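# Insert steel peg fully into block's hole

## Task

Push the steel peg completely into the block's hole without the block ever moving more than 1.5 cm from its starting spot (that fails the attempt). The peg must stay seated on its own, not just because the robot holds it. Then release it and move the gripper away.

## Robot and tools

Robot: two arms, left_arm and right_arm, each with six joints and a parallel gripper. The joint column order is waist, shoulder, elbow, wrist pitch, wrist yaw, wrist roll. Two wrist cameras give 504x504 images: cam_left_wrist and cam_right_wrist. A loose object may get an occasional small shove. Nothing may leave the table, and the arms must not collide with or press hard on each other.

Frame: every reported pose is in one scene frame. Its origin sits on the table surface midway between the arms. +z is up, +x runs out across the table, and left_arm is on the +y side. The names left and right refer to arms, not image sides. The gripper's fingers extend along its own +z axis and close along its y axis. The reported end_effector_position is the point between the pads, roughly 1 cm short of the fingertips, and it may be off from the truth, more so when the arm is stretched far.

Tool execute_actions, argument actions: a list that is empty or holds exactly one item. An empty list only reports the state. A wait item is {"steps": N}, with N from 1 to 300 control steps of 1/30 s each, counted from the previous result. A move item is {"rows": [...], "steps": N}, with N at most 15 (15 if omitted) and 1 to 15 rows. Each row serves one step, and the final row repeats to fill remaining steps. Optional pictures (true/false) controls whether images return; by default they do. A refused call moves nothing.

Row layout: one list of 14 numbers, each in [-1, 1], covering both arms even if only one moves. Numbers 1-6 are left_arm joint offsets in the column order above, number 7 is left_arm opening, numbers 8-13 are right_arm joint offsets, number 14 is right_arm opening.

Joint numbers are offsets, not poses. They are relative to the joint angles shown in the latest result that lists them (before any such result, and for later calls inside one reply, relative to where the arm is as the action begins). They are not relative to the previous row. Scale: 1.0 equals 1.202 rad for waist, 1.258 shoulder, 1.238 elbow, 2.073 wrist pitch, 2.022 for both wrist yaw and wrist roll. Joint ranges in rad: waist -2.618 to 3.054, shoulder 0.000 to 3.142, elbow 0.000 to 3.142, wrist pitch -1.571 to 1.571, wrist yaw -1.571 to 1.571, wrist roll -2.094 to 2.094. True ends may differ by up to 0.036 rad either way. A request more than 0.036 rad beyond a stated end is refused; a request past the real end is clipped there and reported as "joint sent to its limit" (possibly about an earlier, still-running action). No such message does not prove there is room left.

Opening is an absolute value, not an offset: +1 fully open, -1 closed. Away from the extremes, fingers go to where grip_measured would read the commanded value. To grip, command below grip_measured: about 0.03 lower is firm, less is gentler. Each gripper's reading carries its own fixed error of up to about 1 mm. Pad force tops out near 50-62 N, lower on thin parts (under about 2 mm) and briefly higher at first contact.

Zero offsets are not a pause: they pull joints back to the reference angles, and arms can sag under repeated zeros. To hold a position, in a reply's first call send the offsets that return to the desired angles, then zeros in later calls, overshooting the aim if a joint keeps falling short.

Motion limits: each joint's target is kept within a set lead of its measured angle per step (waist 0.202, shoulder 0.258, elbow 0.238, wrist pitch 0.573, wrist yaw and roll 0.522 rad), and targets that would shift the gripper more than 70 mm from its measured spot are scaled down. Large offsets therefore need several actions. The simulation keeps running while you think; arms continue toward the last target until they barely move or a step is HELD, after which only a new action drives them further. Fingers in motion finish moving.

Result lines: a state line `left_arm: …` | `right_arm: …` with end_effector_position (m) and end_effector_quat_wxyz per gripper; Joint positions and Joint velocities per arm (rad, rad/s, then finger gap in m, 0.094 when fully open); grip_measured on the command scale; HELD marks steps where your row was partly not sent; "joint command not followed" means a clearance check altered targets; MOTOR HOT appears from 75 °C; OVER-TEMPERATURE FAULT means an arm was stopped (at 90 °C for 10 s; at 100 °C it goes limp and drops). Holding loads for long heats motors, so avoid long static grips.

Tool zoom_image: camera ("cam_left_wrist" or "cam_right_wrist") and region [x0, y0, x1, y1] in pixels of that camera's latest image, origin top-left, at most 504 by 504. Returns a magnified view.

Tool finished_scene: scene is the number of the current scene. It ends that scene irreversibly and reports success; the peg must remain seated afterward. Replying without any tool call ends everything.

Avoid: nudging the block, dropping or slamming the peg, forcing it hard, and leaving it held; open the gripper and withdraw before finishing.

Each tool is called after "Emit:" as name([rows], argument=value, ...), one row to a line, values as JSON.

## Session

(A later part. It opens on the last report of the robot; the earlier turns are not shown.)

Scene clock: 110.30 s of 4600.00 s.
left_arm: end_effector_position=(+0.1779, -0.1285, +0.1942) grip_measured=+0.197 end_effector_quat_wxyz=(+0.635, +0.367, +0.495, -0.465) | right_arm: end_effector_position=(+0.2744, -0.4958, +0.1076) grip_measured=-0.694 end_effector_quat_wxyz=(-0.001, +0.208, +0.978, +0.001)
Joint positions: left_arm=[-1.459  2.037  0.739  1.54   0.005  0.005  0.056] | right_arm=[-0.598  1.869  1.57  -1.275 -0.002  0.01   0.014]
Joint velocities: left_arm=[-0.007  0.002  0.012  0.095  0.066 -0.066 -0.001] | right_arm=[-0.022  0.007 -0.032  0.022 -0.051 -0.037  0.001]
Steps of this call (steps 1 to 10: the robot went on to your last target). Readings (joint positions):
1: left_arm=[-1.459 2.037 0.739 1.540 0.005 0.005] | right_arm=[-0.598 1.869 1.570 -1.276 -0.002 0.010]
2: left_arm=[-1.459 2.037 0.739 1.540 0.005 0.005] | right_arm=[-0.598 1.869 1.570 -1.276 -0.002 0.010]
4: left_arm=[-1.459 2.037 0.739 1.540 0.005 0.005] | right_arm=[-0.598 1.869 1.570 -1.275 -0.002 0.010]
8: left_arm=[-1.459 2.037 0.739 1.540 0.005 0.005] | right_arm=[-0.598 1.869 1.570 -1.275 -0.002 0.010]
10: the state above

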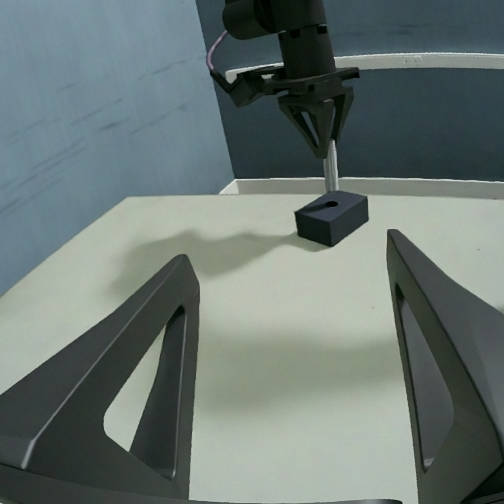

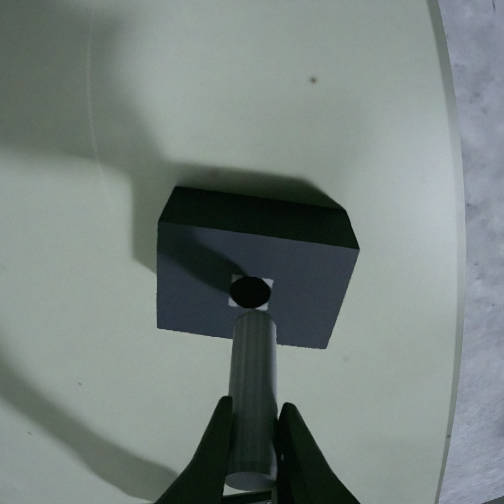

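Emit:
execute_actions([
  {"rows":[[0,0,0,0.01,0,0,0.2,0.012,0,-0.04,0.024,0,0,-0.75]]},
], pictures=false)

Emit:
execute_actions([
  {"steps":10},
])

Emit:
zoom_image(camera="cam_left_wrist", region=[280,130,390,240])

Emit:
zoom_image(camera="cam_right_wrist", region=[190,260,310,380])

Scene clock: 119.23 s of 4600.00 s.
left_arm: end_effector_position=(+0.1779, -0.1285, +0.1942) grip_measured=+0.197 end_effector_quat_wxyz=(+0.635, +0.367, +0.495, -0.465) | right_arm: end_effector_position=(+0.2759, -0.4947, +0.0997) grip_measured=-0.694 end_effector_quat_wxyz=(+0.002, +0.206, +0.979, +0.000)
Joint positions: left_arm=[-1.459  2.037  0.739  1.54   0.005  0.005  0.056] | right_arm=[-0.594  1.869  1.538 -1.236 -0.002  0.01   0.014]
Joint velocities: left_arm=[-0.012  0.017 -0.007 -0.081 -0.081 -0.066 -0.001] | right_arm=[-0.002  0.007 -0.002 -0.037  0.037  0.007 -0.   ]
Steps of this call (steps 1 to 15: the robot went on to your last target; steps 16 to 90: nothing new was sent; then 5.43 s passed at rest; steps 91 to 105: all 15 steps of this action). Readings (joint positions):
91: left_arm=[-1.459 2.037 0.739 1.540 0.005 0.005] | right_arm=[-0.598 1.869 1.565 -1.268 -0.002 0.010]
92: left_arm=[-1.459 2.037 0.739 1.540 0.005 0.005] | right_arm=[-0.597 1.869 1.559 -1.260 -0.002 0.010]
94: left_arm=[-1.459 2.037 0.739 1.540 0.005 0.005] | right_arm=[-0.595 1.869 1.544 -1.250 -0.002 0.010]
98: left_arm=[-1.459 2.037 0.739 1.540 0.005 0.005] | right_arm=[-0.594 1.869 1.538 -1.244 -0.002 0.010]
105: the state above

Scene clock: 119.57 s of 4600.00 s.
left_arm: end_effector_position=(+0.1779, -0.1285, +0.1942) grip_measured=+0.197 end_effector_quat_wxyz=(+0.635, +0.367, +0.495, -0.465) | right_arm: end_effector_position=(+0.2762, -0.4949, +0.0997) grip_measured=-0.694 end_effector_quat_wxyz=(+0.002, +0.206, +0.979, +0.000)
Joint positions: left_arm=[-1.459  2.037  0.739  1.54   0.005  0.005  0.056] | right_arm=[-0.594  1.869  1.538 -1.235 -0.002  0.01   0.014]
Joint velocities: left_arm=[-0.007 -0.017  0.002  0.051 -0.066  0.081  0.001] | right_arm=[-0.012 -0.007 -0.012 -0.007 -0.066 -0.051 -0.001]
Steps of this call (steps 1 to 10: the robot went on to your last target). Readings (joint positions):
1: left_arm=[-1.459 2.037 0.739 1.540 0.005 0.005] | right_arm=[-0.594 1.869 1.538 -1.236 -0.002 0.010]
2: left_arm=[-1.459 2.037 0.739 1.540 0.005 0.005] | right_arm=[-0.594 1.869 1.538 -1.236 -0.002 0.010]
4: left_arm=[-1.459 2.037 0.739 1.540 0.005 0.005] | right_arm=[-0.594 1.869 1.538 -1.236 -0.002 0.010]
8: left_arm=[-1.459 2.037 0.739 1.540 0.005 0.005] | right_arm=[-0.594 1.869 1.538 -1.235 -0.002 0.010]
10: the state above

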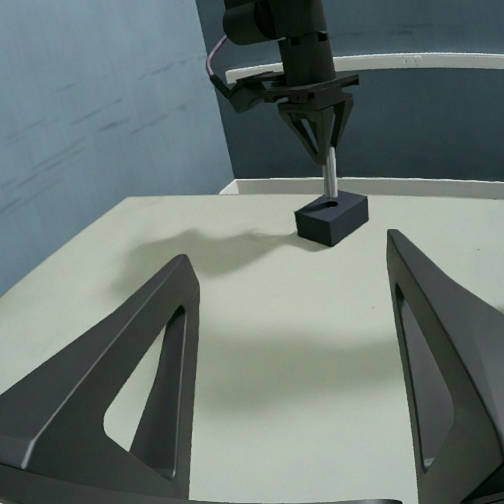

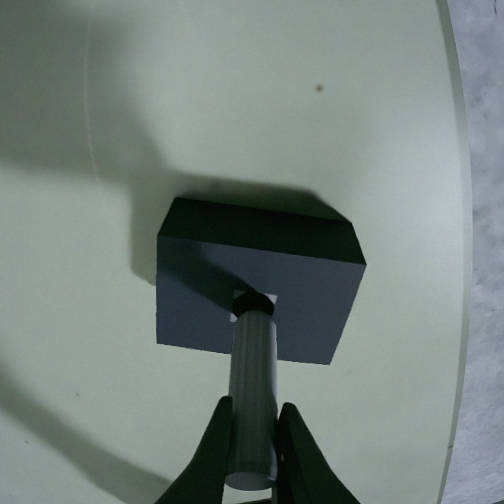

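Region (280, 130, 390, 240) of cam_left_wrist's 504x504 image, scaled by 4.582, with more detail than that image has.

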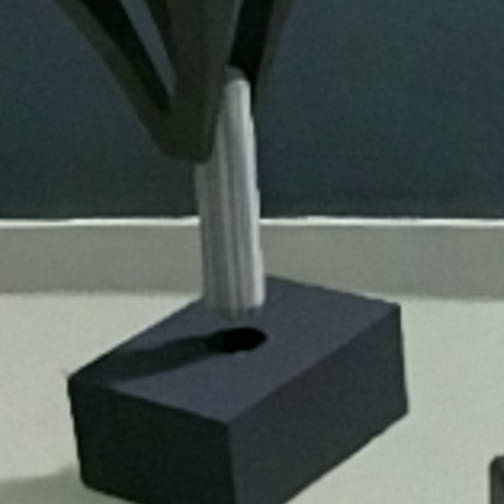

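Region (190, 260, 310, 380) of cam_right_wrist's 504x504 image, scaled by 4.200, with more detail than that image has.

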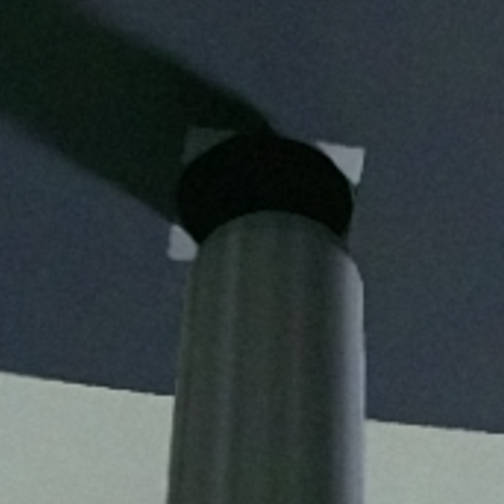

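Aligned. Down ~11 mm.

Emit:
execute_actions([
  {"rows":[[0,0,0,0.01,0,0,0.2,0.009,0,-0.02,0.008,0,0,-0.75],[0,0,0,0.01,0,0,0.2,0.009,0,-0.03,0.014,0,0,-0.75],[0,0,0,0.01,0,0,0.2,0.009,0,-0.04,0.02,0,0,-0.75],[0,0,0,0.01,0,0,0.2,0.009,0,-0.05,0.027,0,0,-0.75]]},
], pictures=false)

Emit:
execute_actions([
  {"steps":10},
])

Emit:
zoom_image(camera="cam_left_wrist", region=[280,130,390,240])

Emit:
zoom_image(camera="cam_right_wrist", region=[190,260,310,380])

Scene clock: 127.00 s of 4600.00 s.
left_arm: end_effector_position=(+0.1779, -0.1285, +0.1942) grip_measured=+0.197 end_effector_quat_wxyz=(+0.635, +0.367, +0.495, -0.465) | right_arm: end_effector_position=(+0.2771, -0.4952, +0.0909) grip_measured=-0.694 end_effector_quat_wxyz=(+0.007, +0.206, +0.978, -0.001)
Joint positions: left_arm=[-1.459  2.037  0.739  1.54   0.005  0.005  0.056] | right_arm=[-0.594  1.868  1.502 -1.191 -0.002  0.01   0.014]
Joint velocities: left_arm=[ 0.002  0.002 -0.002 -0.007  0.037  0.022 -0.001] | right_arm=[ 0.017  0.002 -0.007 -0.022 -0.007 -0.051  0.001]
Steps of this call (steps 1 to 15: the robot went on to your last target; steps 16 to 90: nothing new was sent; then 3.93 s passed at rest; steps 91 to 105: all 15 steps of this action). Readings (joint positions):
91: left_arm=[-1.459 2.037 0.739 1.540 0.005 0.005] | right_arm=[-0.594 1.869 1.538 -1.234 -0.002 0.010]
92: left_arm=[-1.459 2.037 0.739 1.540 0.005 0.005] | right_arm=[-0.594 1.869 1.535 -1.231 -0.002 0.010]
94: left_arm=[-1.459 2.037 0.739 1.540 0.005 0.005] | right_arm=[-0.594 1.869 1.521 -1.216 -0.002 0.010]
98: left_arm=[-1.459 2.037 0.739 1.540 0.005 0.005] | right_arm=[-0.594 1.868 1.502 -1.201 -0.002 0.010]
105: the state above

Scene clock: 127.33 s of 4600.00 s.
left_arm: end_effector_position=(+0.1779, -0.1285, +0.1942) grip_measured=+0.197 end_effector_quat_wxyz=(+0.635, +0.367, +0.495, -0.465) | right_arm: end_effector_position=(+0.2774, -0.4954, +0.0909) grip_measured=-0.694 end_effector_quat_wxyz=(+0.007, +0.206, +0.978, -0.001)
Joint positions: left_arm=[-1.459  2.037  0.739  1.54   0.005  0.005  0.056] | right_arm=[-0.594  1.868  1.502 -1.19  -0.002  0.01   0.014]
Joint velocities: left_arm=[-0.002 -0.012 -0.007 -0.037  0.007 -0.081 -0.001] | right_arm=[ 0.002 -0.012  0.002  0.022  0.022 -0.007 -0.   ]
Steps of this call (steps 1 to 10: the robot went on to your last target). Readings (joint positions):
1: left_arm=[-1.459 2.037 0.739 1.540 0.005 0.005] | right_arm=[-0.594 1.868 1.502 -1.191 -0.002 0.010]
2: left_arm=[-1.459 2.037 0.739 1.540 0.005 0.005] | right_arm=[-0.594 1.868 1.502 -1.191 -0.002 0.010]
4: left_arm=[-1.459 2.037 0.739 1.540 0.005 0.005] | right_arm=[-0.594 1.868 1.502 -1.190 -0.002 0.010]
8: left_arm=[-1.459 2.037 0.739 1.540 0.005 0.005] | right_arm=[-0.594 1.868 1.502 -1.190 -0.002 0.010]
10: the state above

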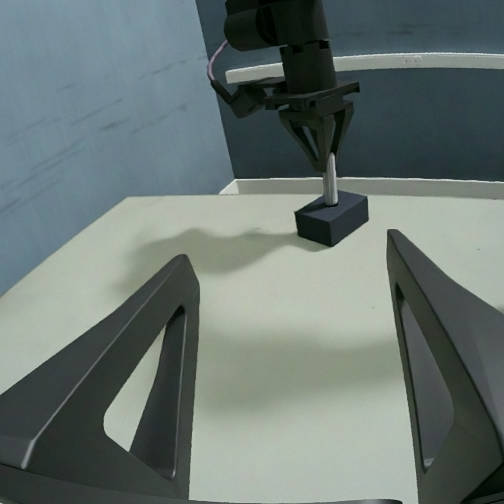

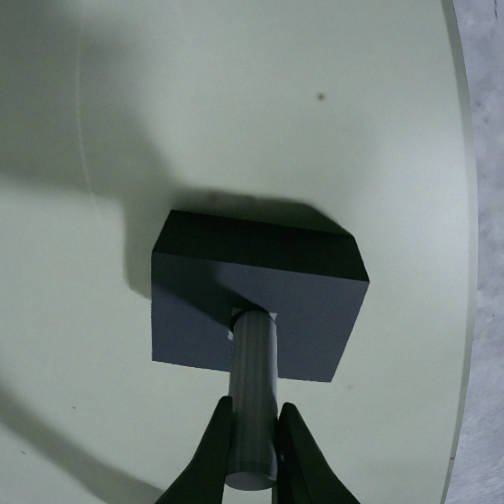

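Region (280, 130, 390, 240) of cam_left_wrist's 504x504 image, scaled by 4.582, with more detail than that image has.

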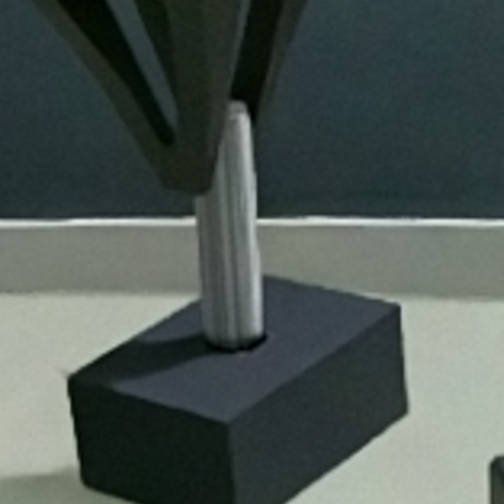

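Region (190, 260, 310, 380) of cam_right_wrist's 504x504 image, scaled by 4.200, with more detail than that image has.

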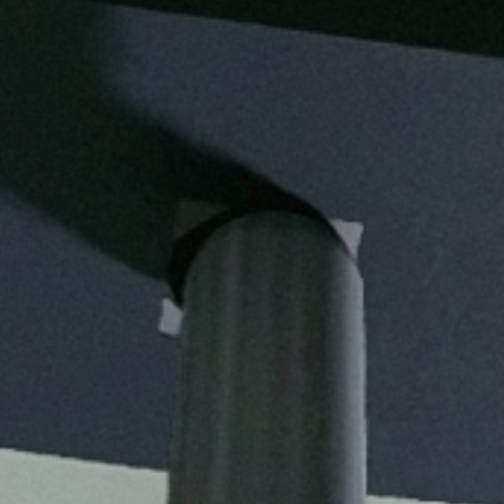

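Emit:
execute_actions([
  {"rows":[[0,0,0,0.01,0,0,0.2,0.012,0,0,-0.006,0,0,-0.75],[0,0,0,0.01,0,0,0.2,0.012,0,0,-0.006,0,0,-0.75],[0,0,0,0.01,0,0,0.2,0.012,0,0,-0.006,0,0,-0.75],[0,0,0,0.01,0,0,0.2,0.012,0,0,-0.006,0,0,-0.75],[0,0,0,0.01,0,0,0.2,0.012,0,0,-0.006,0,0,-0.75],[0,0,0,0.01,0,0,0.2,0.012,0,-0.02,0,0,0,-0.75],[0,0,0,0.01,0,0,0.2,0.012,0,-0.03,0.006,0,0,-0.75],[0,0,0,0.01,0,0,0.2,0.012,0,-0.04,0.013,0,0,-0.75]]},
], pictures=false)

Emit:
execute_actions([
  {"steps":10},
])

Emit:
zoom_image(camera="cam_left_wrist", region=[280,130,390,240])

Emit:
zoom_image(camera="cam_right_wrist", region=[190,260,310,380])

Scene clock: 137.43 s of 4600.00 s.
left_arm: end_effector_position=(+0.1779, -0.1285, +0.1942) grip_measured=+0.197 end_effector_quat_wxyz=(+0.635, +0.367, +0.495, -0.465) | right_arm: end_effector_position=(+0.2772, -0.4934, +0.0896) grip_measured=-0.694 end_effector_quat_wxyz=(+0.008, +0.204, +0.979, -0.001)
Joint positions: left_arm=[-1.459  2.037  0.739  1.54   0.005  0.005  0.056] | right_arm=[-0.589  1.863  1.49  -1.181 -0.002  0.01   0.014]
Joint velocities: left_arm=[-0.022 -0.007 -0.027 -0.022  0.037 -0.051 -0.001] | right_arm=[-0.002 -0.017 -0.012 -0.095  0.007  0.007 -0.001]
Steps of this call (steps 1 to 15: the robot went on to your last target; steps 16 to 90: nothing new was sent; then 6.60 s passed at rest; steps 91 to 105: all 15 steps of this action). Readings (joint positions):
91: left_arm=[-1.459 2.037 0.739 1.540 0.005 0.005] | right_arm=[-0.593 1.868 1.502 -1.189 -0.002 0.010]
92: left_arm=[-1.459 2.037 0.739 1.540 0.005 0.005] | right_arm=[-0.593 1.868 1.502 -1.189 -0.002 0.010]
94: left_arm=[-1.459 2.037 0.739 1.540 0.005 0.005] | right_arm=[-0.591 1.868 1.502 -1.189 -0.002 0.010]
98: left_arm=[-1.459 2.037 0.739 1.540 0.005 0.005] | right_arm=[-0.589 1.868 1.496 -1.186 -0.002 0.010]
105: the state above

Scene clock: 137.77 s of 4600.00 s.
left_arm: end_effector_position=(+0.1779, -0.1285, +0.1942) grip_measured=+0.197 end_effector_quat_wxyz=(+0.635, +0.367, +0.495, -0.465) | right_arm: end_effector_position=(+0.2772, -0.4934, +0.0896) grip_measured=-0.694 end_effector_quat_wxyz=(+0.008, +0.204, +0.979, -0.001)
Joint positions: left_arm=[-1.459  2.037  0.739  1.54   0.005  0.005  0.056] | right_arm=[-0.589  1.863  1.49  -1.181 -0.002  0.01   0.014]
Joint velocities: left_arm=[-0.007  0.002  0.002  0.022  0.022  0.066 -0.002] | right_arm=[-0.012 -0.007 -0.002  0.022  0.022  0.051 -0.001]
Steps of this call (steps 1 to 10: the robot went on to your last target). Readings (joint positions):
1: left_arm=[-1.459 2.037 0.739 1.540 0.005 0.005] | right_arm=[-0.589 1.863 1.490 -1.181 -0.002 0.010]
2: left_arm=[-1.459 2.037 0.739 1.540 0.005 0.005] | right_arm=[-0.589 1.863 1.490 -1.181 -0.002 0.010]
4: left_arm=[-1.459 2.037 0.739 1.540 0.005 0.005] | right_arm=[-0.589 1.863 1.490 -1.181 -0.002 0.010]
8: left_arm=[-1.459 2.037 0.739 1.540 0.005 0.005] | right_arm=[-0.589 1.863 1.490 -1.181 -0.002 0.010]
10: the state above

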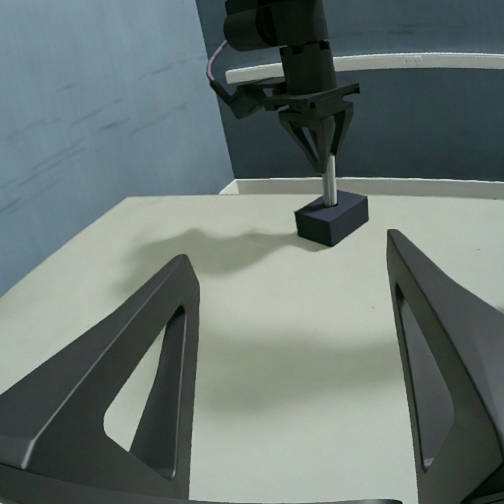

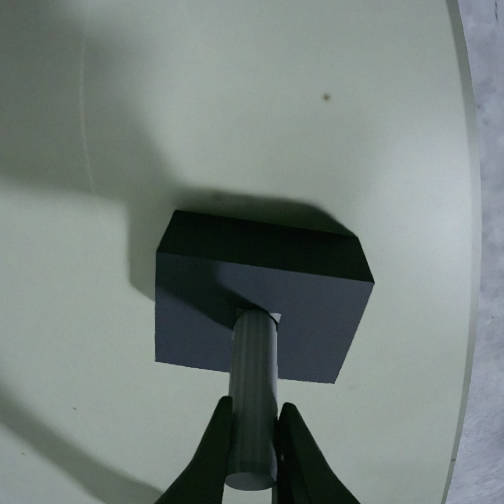

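Region (280, 130, 390, 240) of cam_left_wrist's 504x504 image, scaled by 4.582, with more detail than that image has.

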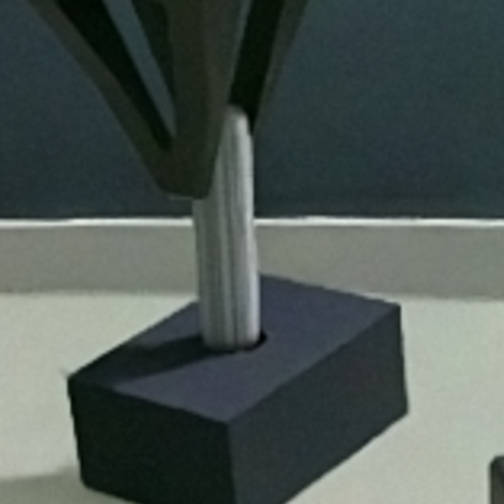

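Region (190, 260, 310, 380) of cam_right_wrist's 504x504 image, scaled by 4.200, with more detail than that image has.

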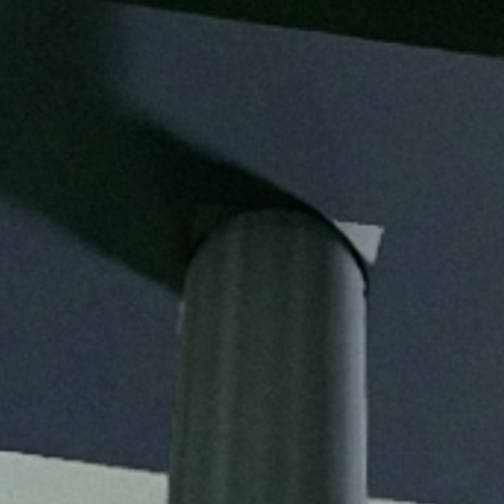

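Emit:
execute_actions([
  {"rows":[[0,0,0,0.01,0,0,0.2,0,0,0.022,-0.014,0,0,-0.75]]},
])

Emit:
zoom_image(camera="cam_left_wrist", region=[280,130,390,240])

Emit:
zoom_image(camera="cam_right_wrist", region=[190,260,310,380])

Scene clock: 144.27 s of 4600.00 s.
left_arm: end_effector_position=(+0.1779, -0.1285, +0.1942) grip_measured=+0.197 end_effector_quat_wxyz=(+0.635, +0.367, +0.495, -0.465) | right_arm: end_effector_position=(+0.2757, -0.4927, +0.0902) grip_measured=-0.694 end_effector_quat_wxyz=(+0.005, +0.204, +0.979, -0.000)
Joint positions: left_arm=[-1.459  2.037  0.739  1.54   0.005  0.005  0.056] | right_arm=[-0.589  1.863  1.493 -1.191 -0.002  0.01   0.014]
Joint velocities: left_arm=[ 0.002  0.002 -0.012  0.051 -0.037 -0.007  0.   ] | right_arm=[-0.002 -0.002  0.012 -0.037 -0.022 -0.007 -0.001]
Steps of this call (steps 1 to 15: the robot went on to your last target; steps 16 to 90: nothing new was sent; then 3.00 s passed at rest; steps 91 to 105: all 15 steps of this action). Readings (joint positions):
91: left_arm=[-1.459 2.037 0.739 1.540 0.005 0.005] | right_arm=[-0.589 1.863 1.492 -1.183 -0.002 0.010]
92: left_arm=[-1.459 2.037 0.739 1.540 0.005 0.005] | right_arm=[-0.589 1.863 1.493 -1.183 -0.002 0.010]
94: left_arm=[-1.459 2.037 0.739 1.540 0.005 0.005] | right_arm=[-0.589 1.863 1.493 -1.187 -0.002 0.010]
98: left_arm=[-1.459 2.037 0.739 1.540 0.005 0.005] | right_arm=[-0.589 1.863 1.493 -1.191 -0.002 0.010]
105: the state above

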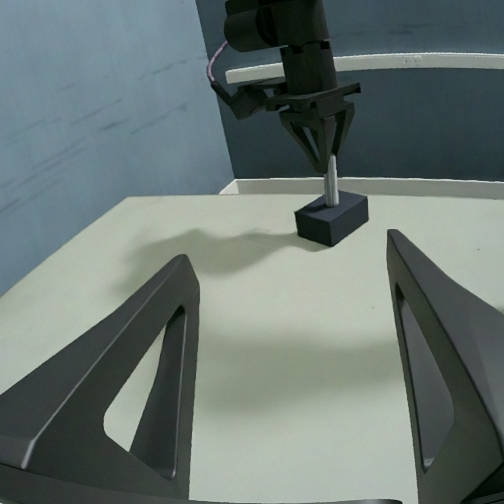

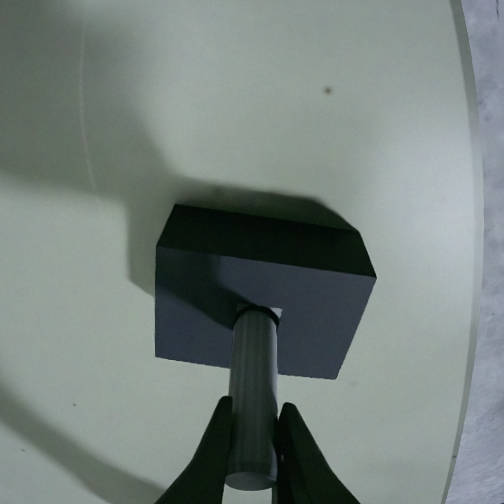

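Region (280, 130, 390, 240) of cam_left_wrist's 504x504 image, scaled by 4.582, with more detail than that image has.

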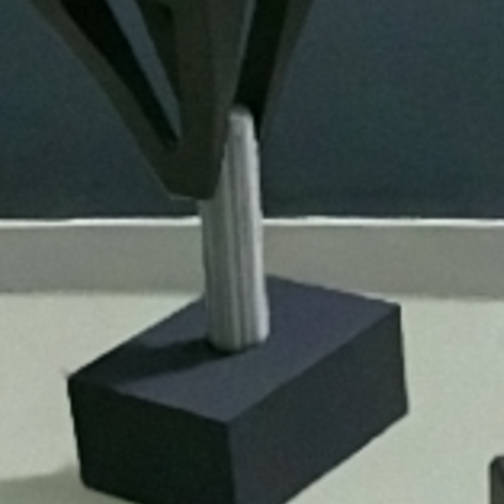

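Region (190, 260, 310, 380) of cam_right_wrist's 504x504 image, scaled by 4.200, with more detail than that image has.

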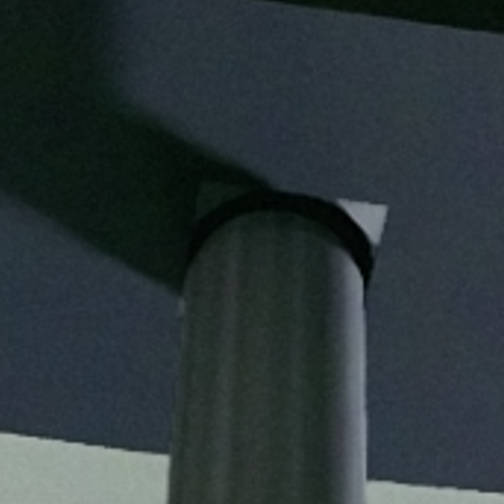

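Emit:
execute_actions([
  {"rows":[[0,0,0,0.01,0,0,0.2,-0.008,0,-0.02,0.006,0,0,-0.75],[0,0,0,0.01,0,0,0.2,-0.008,0,-0.03,0.012,0,0,-0.75],[0,0,0,0.01,0,0,0.2,-0.008,0.005,-0.045,0.022,0,0,-0.75]]},
])

Emit:
zoom_image(camera="cam_left_wrist", region=[280,130,390,240])

Emit:
zoom_image(camera="cam_right_wrist", region=[190,260,310,380])

Scene clock: 150.23 s of 4600.00 s.
left_arm: end_effector_position=(+0.1779, -0.1285, +0.1942) grip_measured=+0.197 end_effector_quat_wxyz=(+0.635, +0.367, +0.495, -0.465) | right_arm: end_effector_position=(+0.2764, -0.4931, +0.0819) grip_measured=-0.694 end_effector_quat_wxyz=(+0.009, +0.204, +0.979, -0.001)
Joint positions: left_arm=[-1.459  2.037  0.739  1.54   0.005  0.005  0.056] | right_arm=[-0.589  1.863  1.459 -1.149 -0.001  0.01   0.014]
Joint velocities: left_arm=[-0.007  0.017  0.002 -0.007  0.007 -0.066 -0.001] | right_arm=[ 0.002  0.012 -0.007  0.022 -0.007  0.051 -0.   ]
Steps of this call (steps 1 to 15: the robot went on to your last target; steps 16 to 90: nothing new was sent; then 2.47 s passed at rest; steps 91 to 105: all 15 steps of this action). Readings (joint positions):
91: left_arm=[-1.459 2.037 0.739 1.540 0.005 0.005] | right_arm=[-0.589 1.863 1.493 -1.190 -0.002 0.010]
92: left_arm=[-1.459 2.037 0.739 1.540 0.005 0.005] | right_arm=[-0.589 1.863 1.490 -1.187 -0.002 0.010]
94: left_arm=[-1.459 2.037 0.739 1.540 0.005 0.005] | right_arm=[-0.589 1.863 1.475 -1.170 -0.001 0.010]
98: left_arm=[-1.459 2.037 0.739 1.540 0.005 0.005] | right_arm=[-0.589 1.863 1.460 -1.150 -0.001 0.010]
105: the state above

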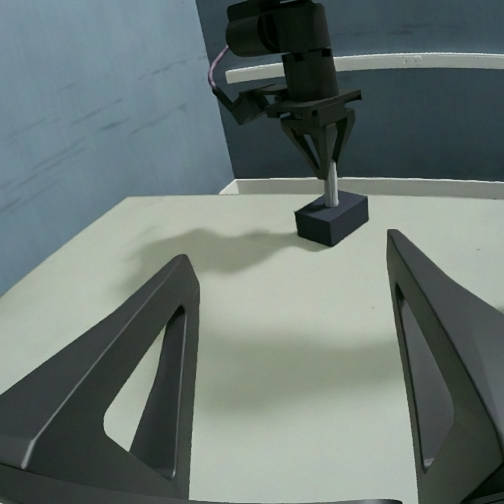

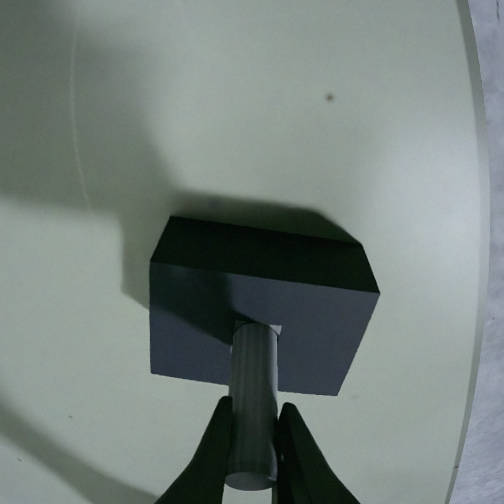

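Region (280, 130, 390, 240) of cam_left_wrist's 504x504 image, scaled by 4.582, with more detail than that image has.

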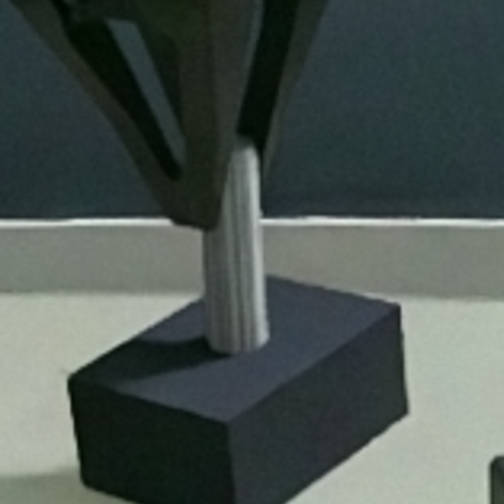

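Region (190, 260, 310, 380) of cam_right_wrist's 504x504 image, scaled by 4.200, with more detail than that image has.

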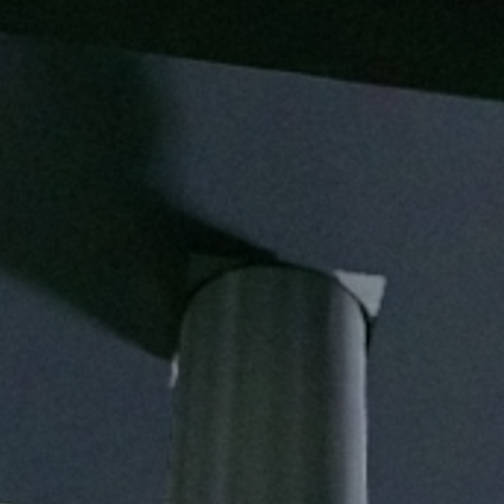

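In. Continue.

Emit:
execute_actions([
  {"rows":[[0,0,0,0.01,0,0,0.2,0,0.008,-0.02,0.006,0,0,-0.75],[0,0,0,0.01,0,0,0.2,0,0.01,-0.03,0.012,0,0,-0.75],[0,0,0,0.01,0,0,0.2,0,0.014,-0.05,0.027,0,0,-0.75]]},
], pictures=false)

Emit:
execute_actions([
  {"rows":[[0,0,0,0.01,0,0,0.2,0,0.008,-0.02,0.006,0,0,-0.75],[0,0,0,0.01,0,0,0.2,0,0.01,-0.03,0.012,0,0,-0.75],[0,0,0,0.01,0,0,0.2,0,0.016,-0.05,0.024,0,0,-0.75]]},
])

Emit:
zoom_image(camera="cam_left_wrist", region=[280,140,390,250])

Scene clock: 158.57 s of 4600.00 s.
left_arm: end_effector_position=(+0.1779, -0.1285, +0.1942) grip_measured=+0.197 end_effector_quat_wxyz=(+0.635, +0.367, +0.495, -0.465) | right_arm: end_effector_position=(+0.2767, -0.4933, +0.0740) grip_measured=-0.694 end_effector_quat_wxyz=(+0.012, +0.204, +0.979, -0.002)
Joint positions: left_arm=[-1.459  2.037  0.739  1.54   0.005  0.005  0.056] | right_arm=[-0.589  1.865  1.429 -1.112 -0.001  0.01   0.014]
Joint velocities: left_arm=[-0.007 -0.007  0.007 -0.037  0.037 -0.051  0.001] | right_arm=[ 0.007 -0.007  0.002  0.007 -0.022  0.007 -0.001]
Steps of this call (steps 1 to 15: the robot went on to your last target; steps 16 to 90: nothing new was sent; then 4.83 s passed at rest; steps 91 to 105: all 15 steps of this action). Readings (joint positions):
91: left_arm=[-1.459 2.037 0.739 1.540 0.005 0.005] | right_arm=[-0.589 1.863 1.459 -1.148 -0.001 0.010]
92: left_arm=[-1.459 2.037 0.739 1.540 0.005 0.005] | right_arm=[-0.589 1.863 1.456 -1.145 -0.001 0.010]
94: left_arm=[-1.459 2.037 0.739 1.540 0.005 0.005] | right_arm=[-0.589 1.863 1.439 -1.126 -0.001 0.010]
98: left_arm=[-1.459 2.037 0.739 1.540 0.005 0.005] | right_arm=[-0.589 1.865 1.429 -1.112 -0.001 0.010]
105: the state above

Scene clock: 159.07 s of 4600.00 s.
left_arm: end_effector_position=(+0.1779, -0.1285, +0.1942) grip_measured=+0.197 end_effector_quat_wxyz=(+0.635, +0.367, +0.495, -0.465) | right_arm: end_effector_position=(+0.2770, -0.4935, +0.0704) grip_measured=-0.694 end_effector_quat_wxyz=(+0.014, +0.204, +0.979, -0.002)
Joint positions: left_arm=[-1.459  2.037  0.739  1.54   0.005  0.005  0.056] | right_arm=[-0.589  1.865  1.415 -1.093 -0.001  0.01   0.014]
Joint velocities: left_arm=[-0.007 -0.027  0.012 -0.051  0.022  0.022 -0.   ] | right_arm=[ 0.002  0.012 -0.012 -0.022  0.022 -0.037  0.001]
Steps of this call (steps 1 to 15: all 15 steps of this action). Readings (joint positions):
1: left_arm=[-1.459 2.037 0.739 1.540 0.005 0.005] | right_arm=[-0.589 1.865 1.429 -1.112 -0.001 0.010]
2: left_arm=[-1.459 2.037 0.739 1.540 0.005 0.005] | right_arm=[-0.589 1.865 1.429 -1.112 -0.001 0.010]
4: left_arm=[-1.459 2.037 0.739 1.540 0.005 0.005] | right_arm=[-0.589 1.865 1.420 -1.101 -0.001 0.010]
8: left_arm=[-1.459 2.037 0.739 1.540 0.005 0.005] | right_arm=[-0.589 1.865 1.415 -1.093 -0.001 0.010]
15: the state above

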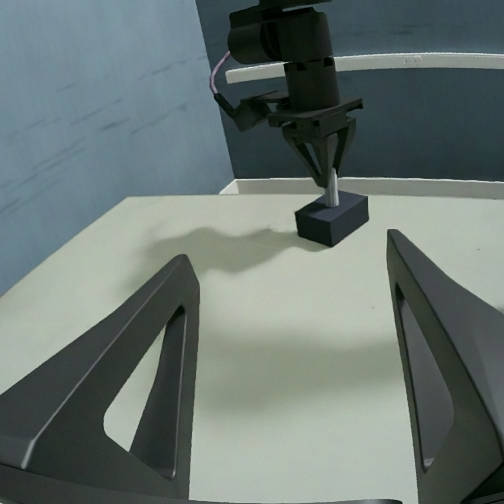

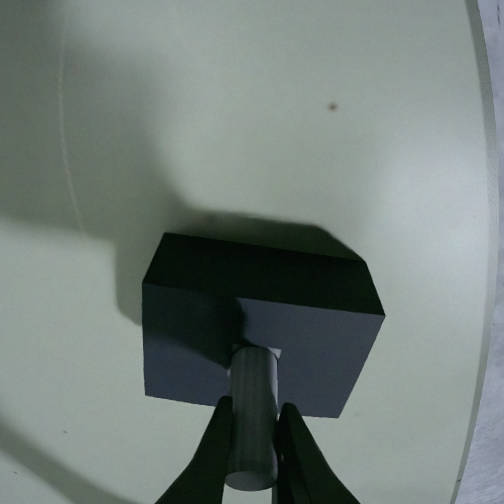

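Region (280, 140, 390, 250) of cam_left_wrist's 504x504 image, scaled by 4.582, with more detail than that image has.

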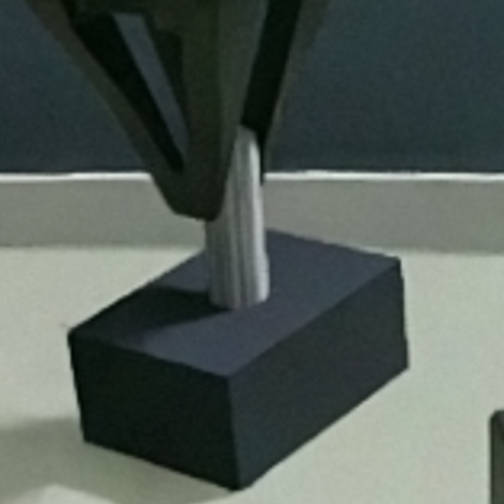

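Emit:
execute_actions([
  {"rows":[[0,0,0,0.01,0,0,0.2,0,0.045,-0.02,0,0,0,-0.75]]},
], pictures=false)

Emit:
execute_actions([
  {"rows":[[0,0,0,0,0,0,0.2,0,0,0,0,0,0,-0.6]],"steps":10},
])

Emit:
zoom_image(camera="cam_left_wrist", region=[280,140,390,250])

Scene clock: 165.43 s of 4600.00 s.
left_arm: end_effector_position=(+0.1779, -0.1285, +0.1942) grip_measured=+0.197 end_effector_quat_wxyz=(+0.635, +0.367, +0.495, -0.465) | right_arm: end_effector_position=(+0.2769, -0.4934, +0.0697) grip_measured=-0.694 end_effector_quat_wxyz=(+0.013, +0.204, +0.979, -0.002)
Joint positions: left_arm=[-1.459  2.037  0.739  1.54   0.005  0.005  0.056] | right_arm=[-0.589  1.867  1.415 -1.093 -0.001  0.01   0.014]
Joint velocities: left_arm=[-0.002  0.002  0.007 -0.022 -0.051  0.022 -0.001] | right_arm=[-0.007  0.007 -0.012  0.037  0.007  0.007  0.003]
Steps of this call (steps 1 to 15: the robot went on to your last target; steps 16 to 90: nothing new was sent; then 2.87 s passed at rest; steps 91 to 105: all 15 steps of this action). Readings (joint positions):
91: left_arm=[-1.459 2.037 0.739 1.540 0.005 0.005] | right_arm=[-0.589 1.865 1.415 -1.093 -0.001 0.010]
92: left_arm=[-1.459 2.037 0.739 1.540 0.005 0.005] | right_arm=[-0.589 1.866 1.415 -1.093 -0.001 0.010]
94: left_arm=[-1.459 2.037 0.739 1.540 0.005 0.005] | right_arm=[-0.589 1.867 1.415 -1.093 -0.001 0.010]
98: left_arm=[-1.459 2.037 0.739 1.540 0.005 0.005] | right_arm=[-0.589 1.867 1.415 -1.093 -0.001 0.010]
105: the state above

Scene clock: 165.77 s of 4600.00 s.
left_arm: end_effector_position=(+0.1779, -0.1285, +0.1942) grip_measured=+0.197 end_effector_quat_wxyz=(+0.635, +0.367, +0.495, -0.465) | right_arm: end_effector_position=(+0.2771, -0.4935, +0.0703) grip_measured=-0.602 end_effector_quat_wxyz=(+0.014, +0.204, +0.979, -0.002)
Joint positions: left_arm=[-1.459  2.037  0.739  1.54   0.005  0.005  0.056] | right_arm=[-0.589  1.865  1.415 -1.093 -0.001  0.01   0.019]
Joint velocities: left_arm=[-0.002 -0.012 -0.017  0.022  0.022  0.022 -0.   ] | right_arm=[ 0.012  0.002  0.012 -0.037 -0.081 -0.051  0.001]
Steps of this call (steps 1 to 10: all 10 steps of this action). Readings (joint positions):
1: left_arm=[-1.459 2.037 0.739 1.540 0.005 0.005] | right_arm=[-0.589 1.865 1.415 -1.093 -0.001 0.010]
2: left_arm=[-1.459 2.037 0.739 1.540 0.005 0.005] | right_arm=[-0.589 1.865 1.415 -1.093 -0.001 0.010]
4: left_arm=[-1.459 2.037 0.739 1.540 0.005 0.005] | right_arm=[-0.589 1.865 1.415 -1.093 -0.001 0.010]
8: left_arm=[-1.459 2.037 0.739 1.540 0.005 0.005] | right_arm=[-0.589 1.865 1.415 -1.093 -0.001 0.010]
10: the state above

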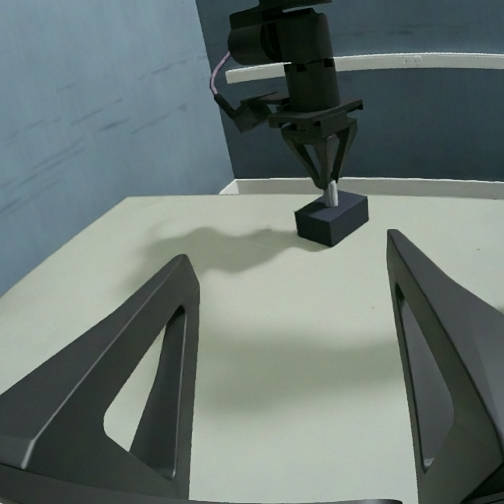

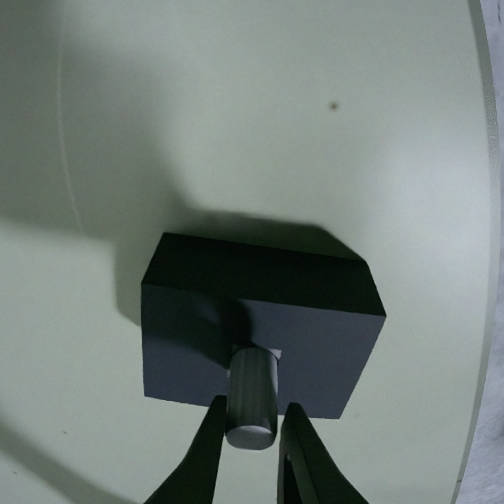

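Region (280, 140, 390, 250) of cam_left_wrist's 504x504 image, scaled by 4.582, with more detail than that image has.

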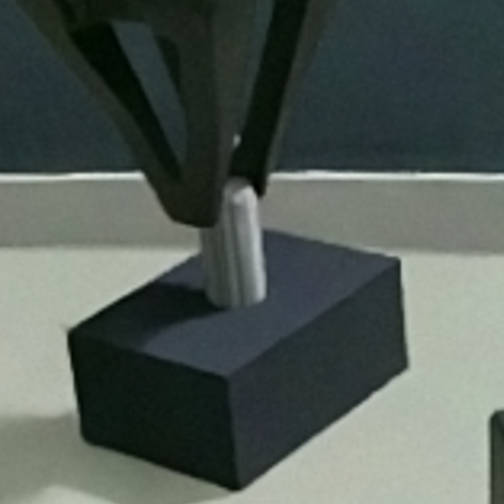

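It slid freely to the bottom (~33 mm in). Clear.

Emit:
execute_actions([
  {"rows":[[0,0,0,0,0,0,0.2,0,0,0,0,0,0,0],[0,0,0,0,0,0,0.2,0,0,0,0,0,0,0],[0,0,0,0,0,0,0.2,0,0,0,0,0,0,0],[0,0,0,0,0,0,0.2,0,-0.06,0.25,-0.17,0,0,0]]},
])

Scene clock: 173.03 s of 4600.00 s.
left_arm: end_effector_position=(+0.1779, -0.1285, +0.1942) grip_measured=+0.197 end_effector_quat_wxyz=(+0.635, +0.367, +0.495, -0.465) | right_arm: end_effector_position=(+0.2773, -0.4936, +0.1809) grip_measured=-0.002 end_effector_quat_wxyz=(+0.064, +0.203, +0.977, -0.012)
Joint positions: left_arm=[-1.459  2.037  0.739  1.54   0.005  0.005  0.056] | right_arm=[-0.589  1.764  1.721 -1.397 -0.001  0.01   0.047]
Joint velocities: left_arm=[-0.007  0.002  0.002 -0.066 -0.066  0.037 -0.   ] | right_arm=[ 0.012  0.125 -0.002 -0.256 -0.037  0.037 -0.001]
Steps of this call (steps 1 to 15: the robot went on to your last target; steps 16 to 90: nothing new was sent; then 3.77 s passed at rest; steps 91 to 105: all 15 steps of this action). Readings (joint positions):
91: left_arm=[-1.459 2.037 0.739 1.540 0.005 0.005] | right_arm=[-0.589 1.865 1.415 -1.093 -0.001 0.010]
92: left_arm=[-1.459 2.037 0.739 1.540 0.005 0.005] | right_arm=[-0.589 1.865 1.415 -1.093 -0.001 0.010]
94: left_arm=[-1.459 2.037 0.739 1.540 0.005 0.005] | right_arm=[-0.589 1.867 1.443 -1.138 -0.001 0.010]
98: left_arm=[-1.459 2.037 0.739 1.540 0.005 0.005] | right_arm=[-0.589 1.841 1.647 -1.299 -0.001 0.010]
105: the state above

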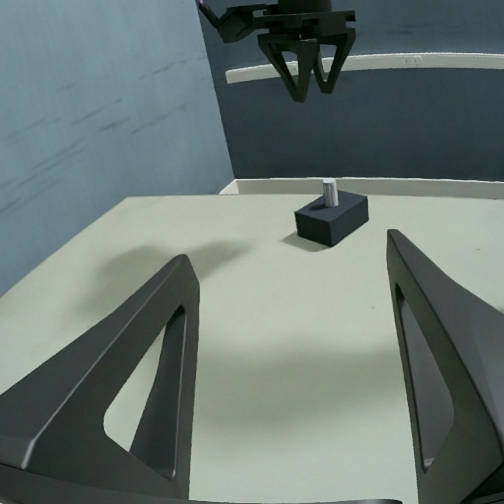

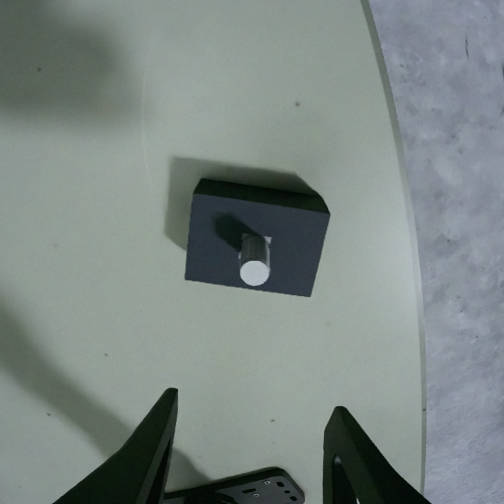

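Emit:
finished_scene(scene=2)

The scene is finished: the task was done.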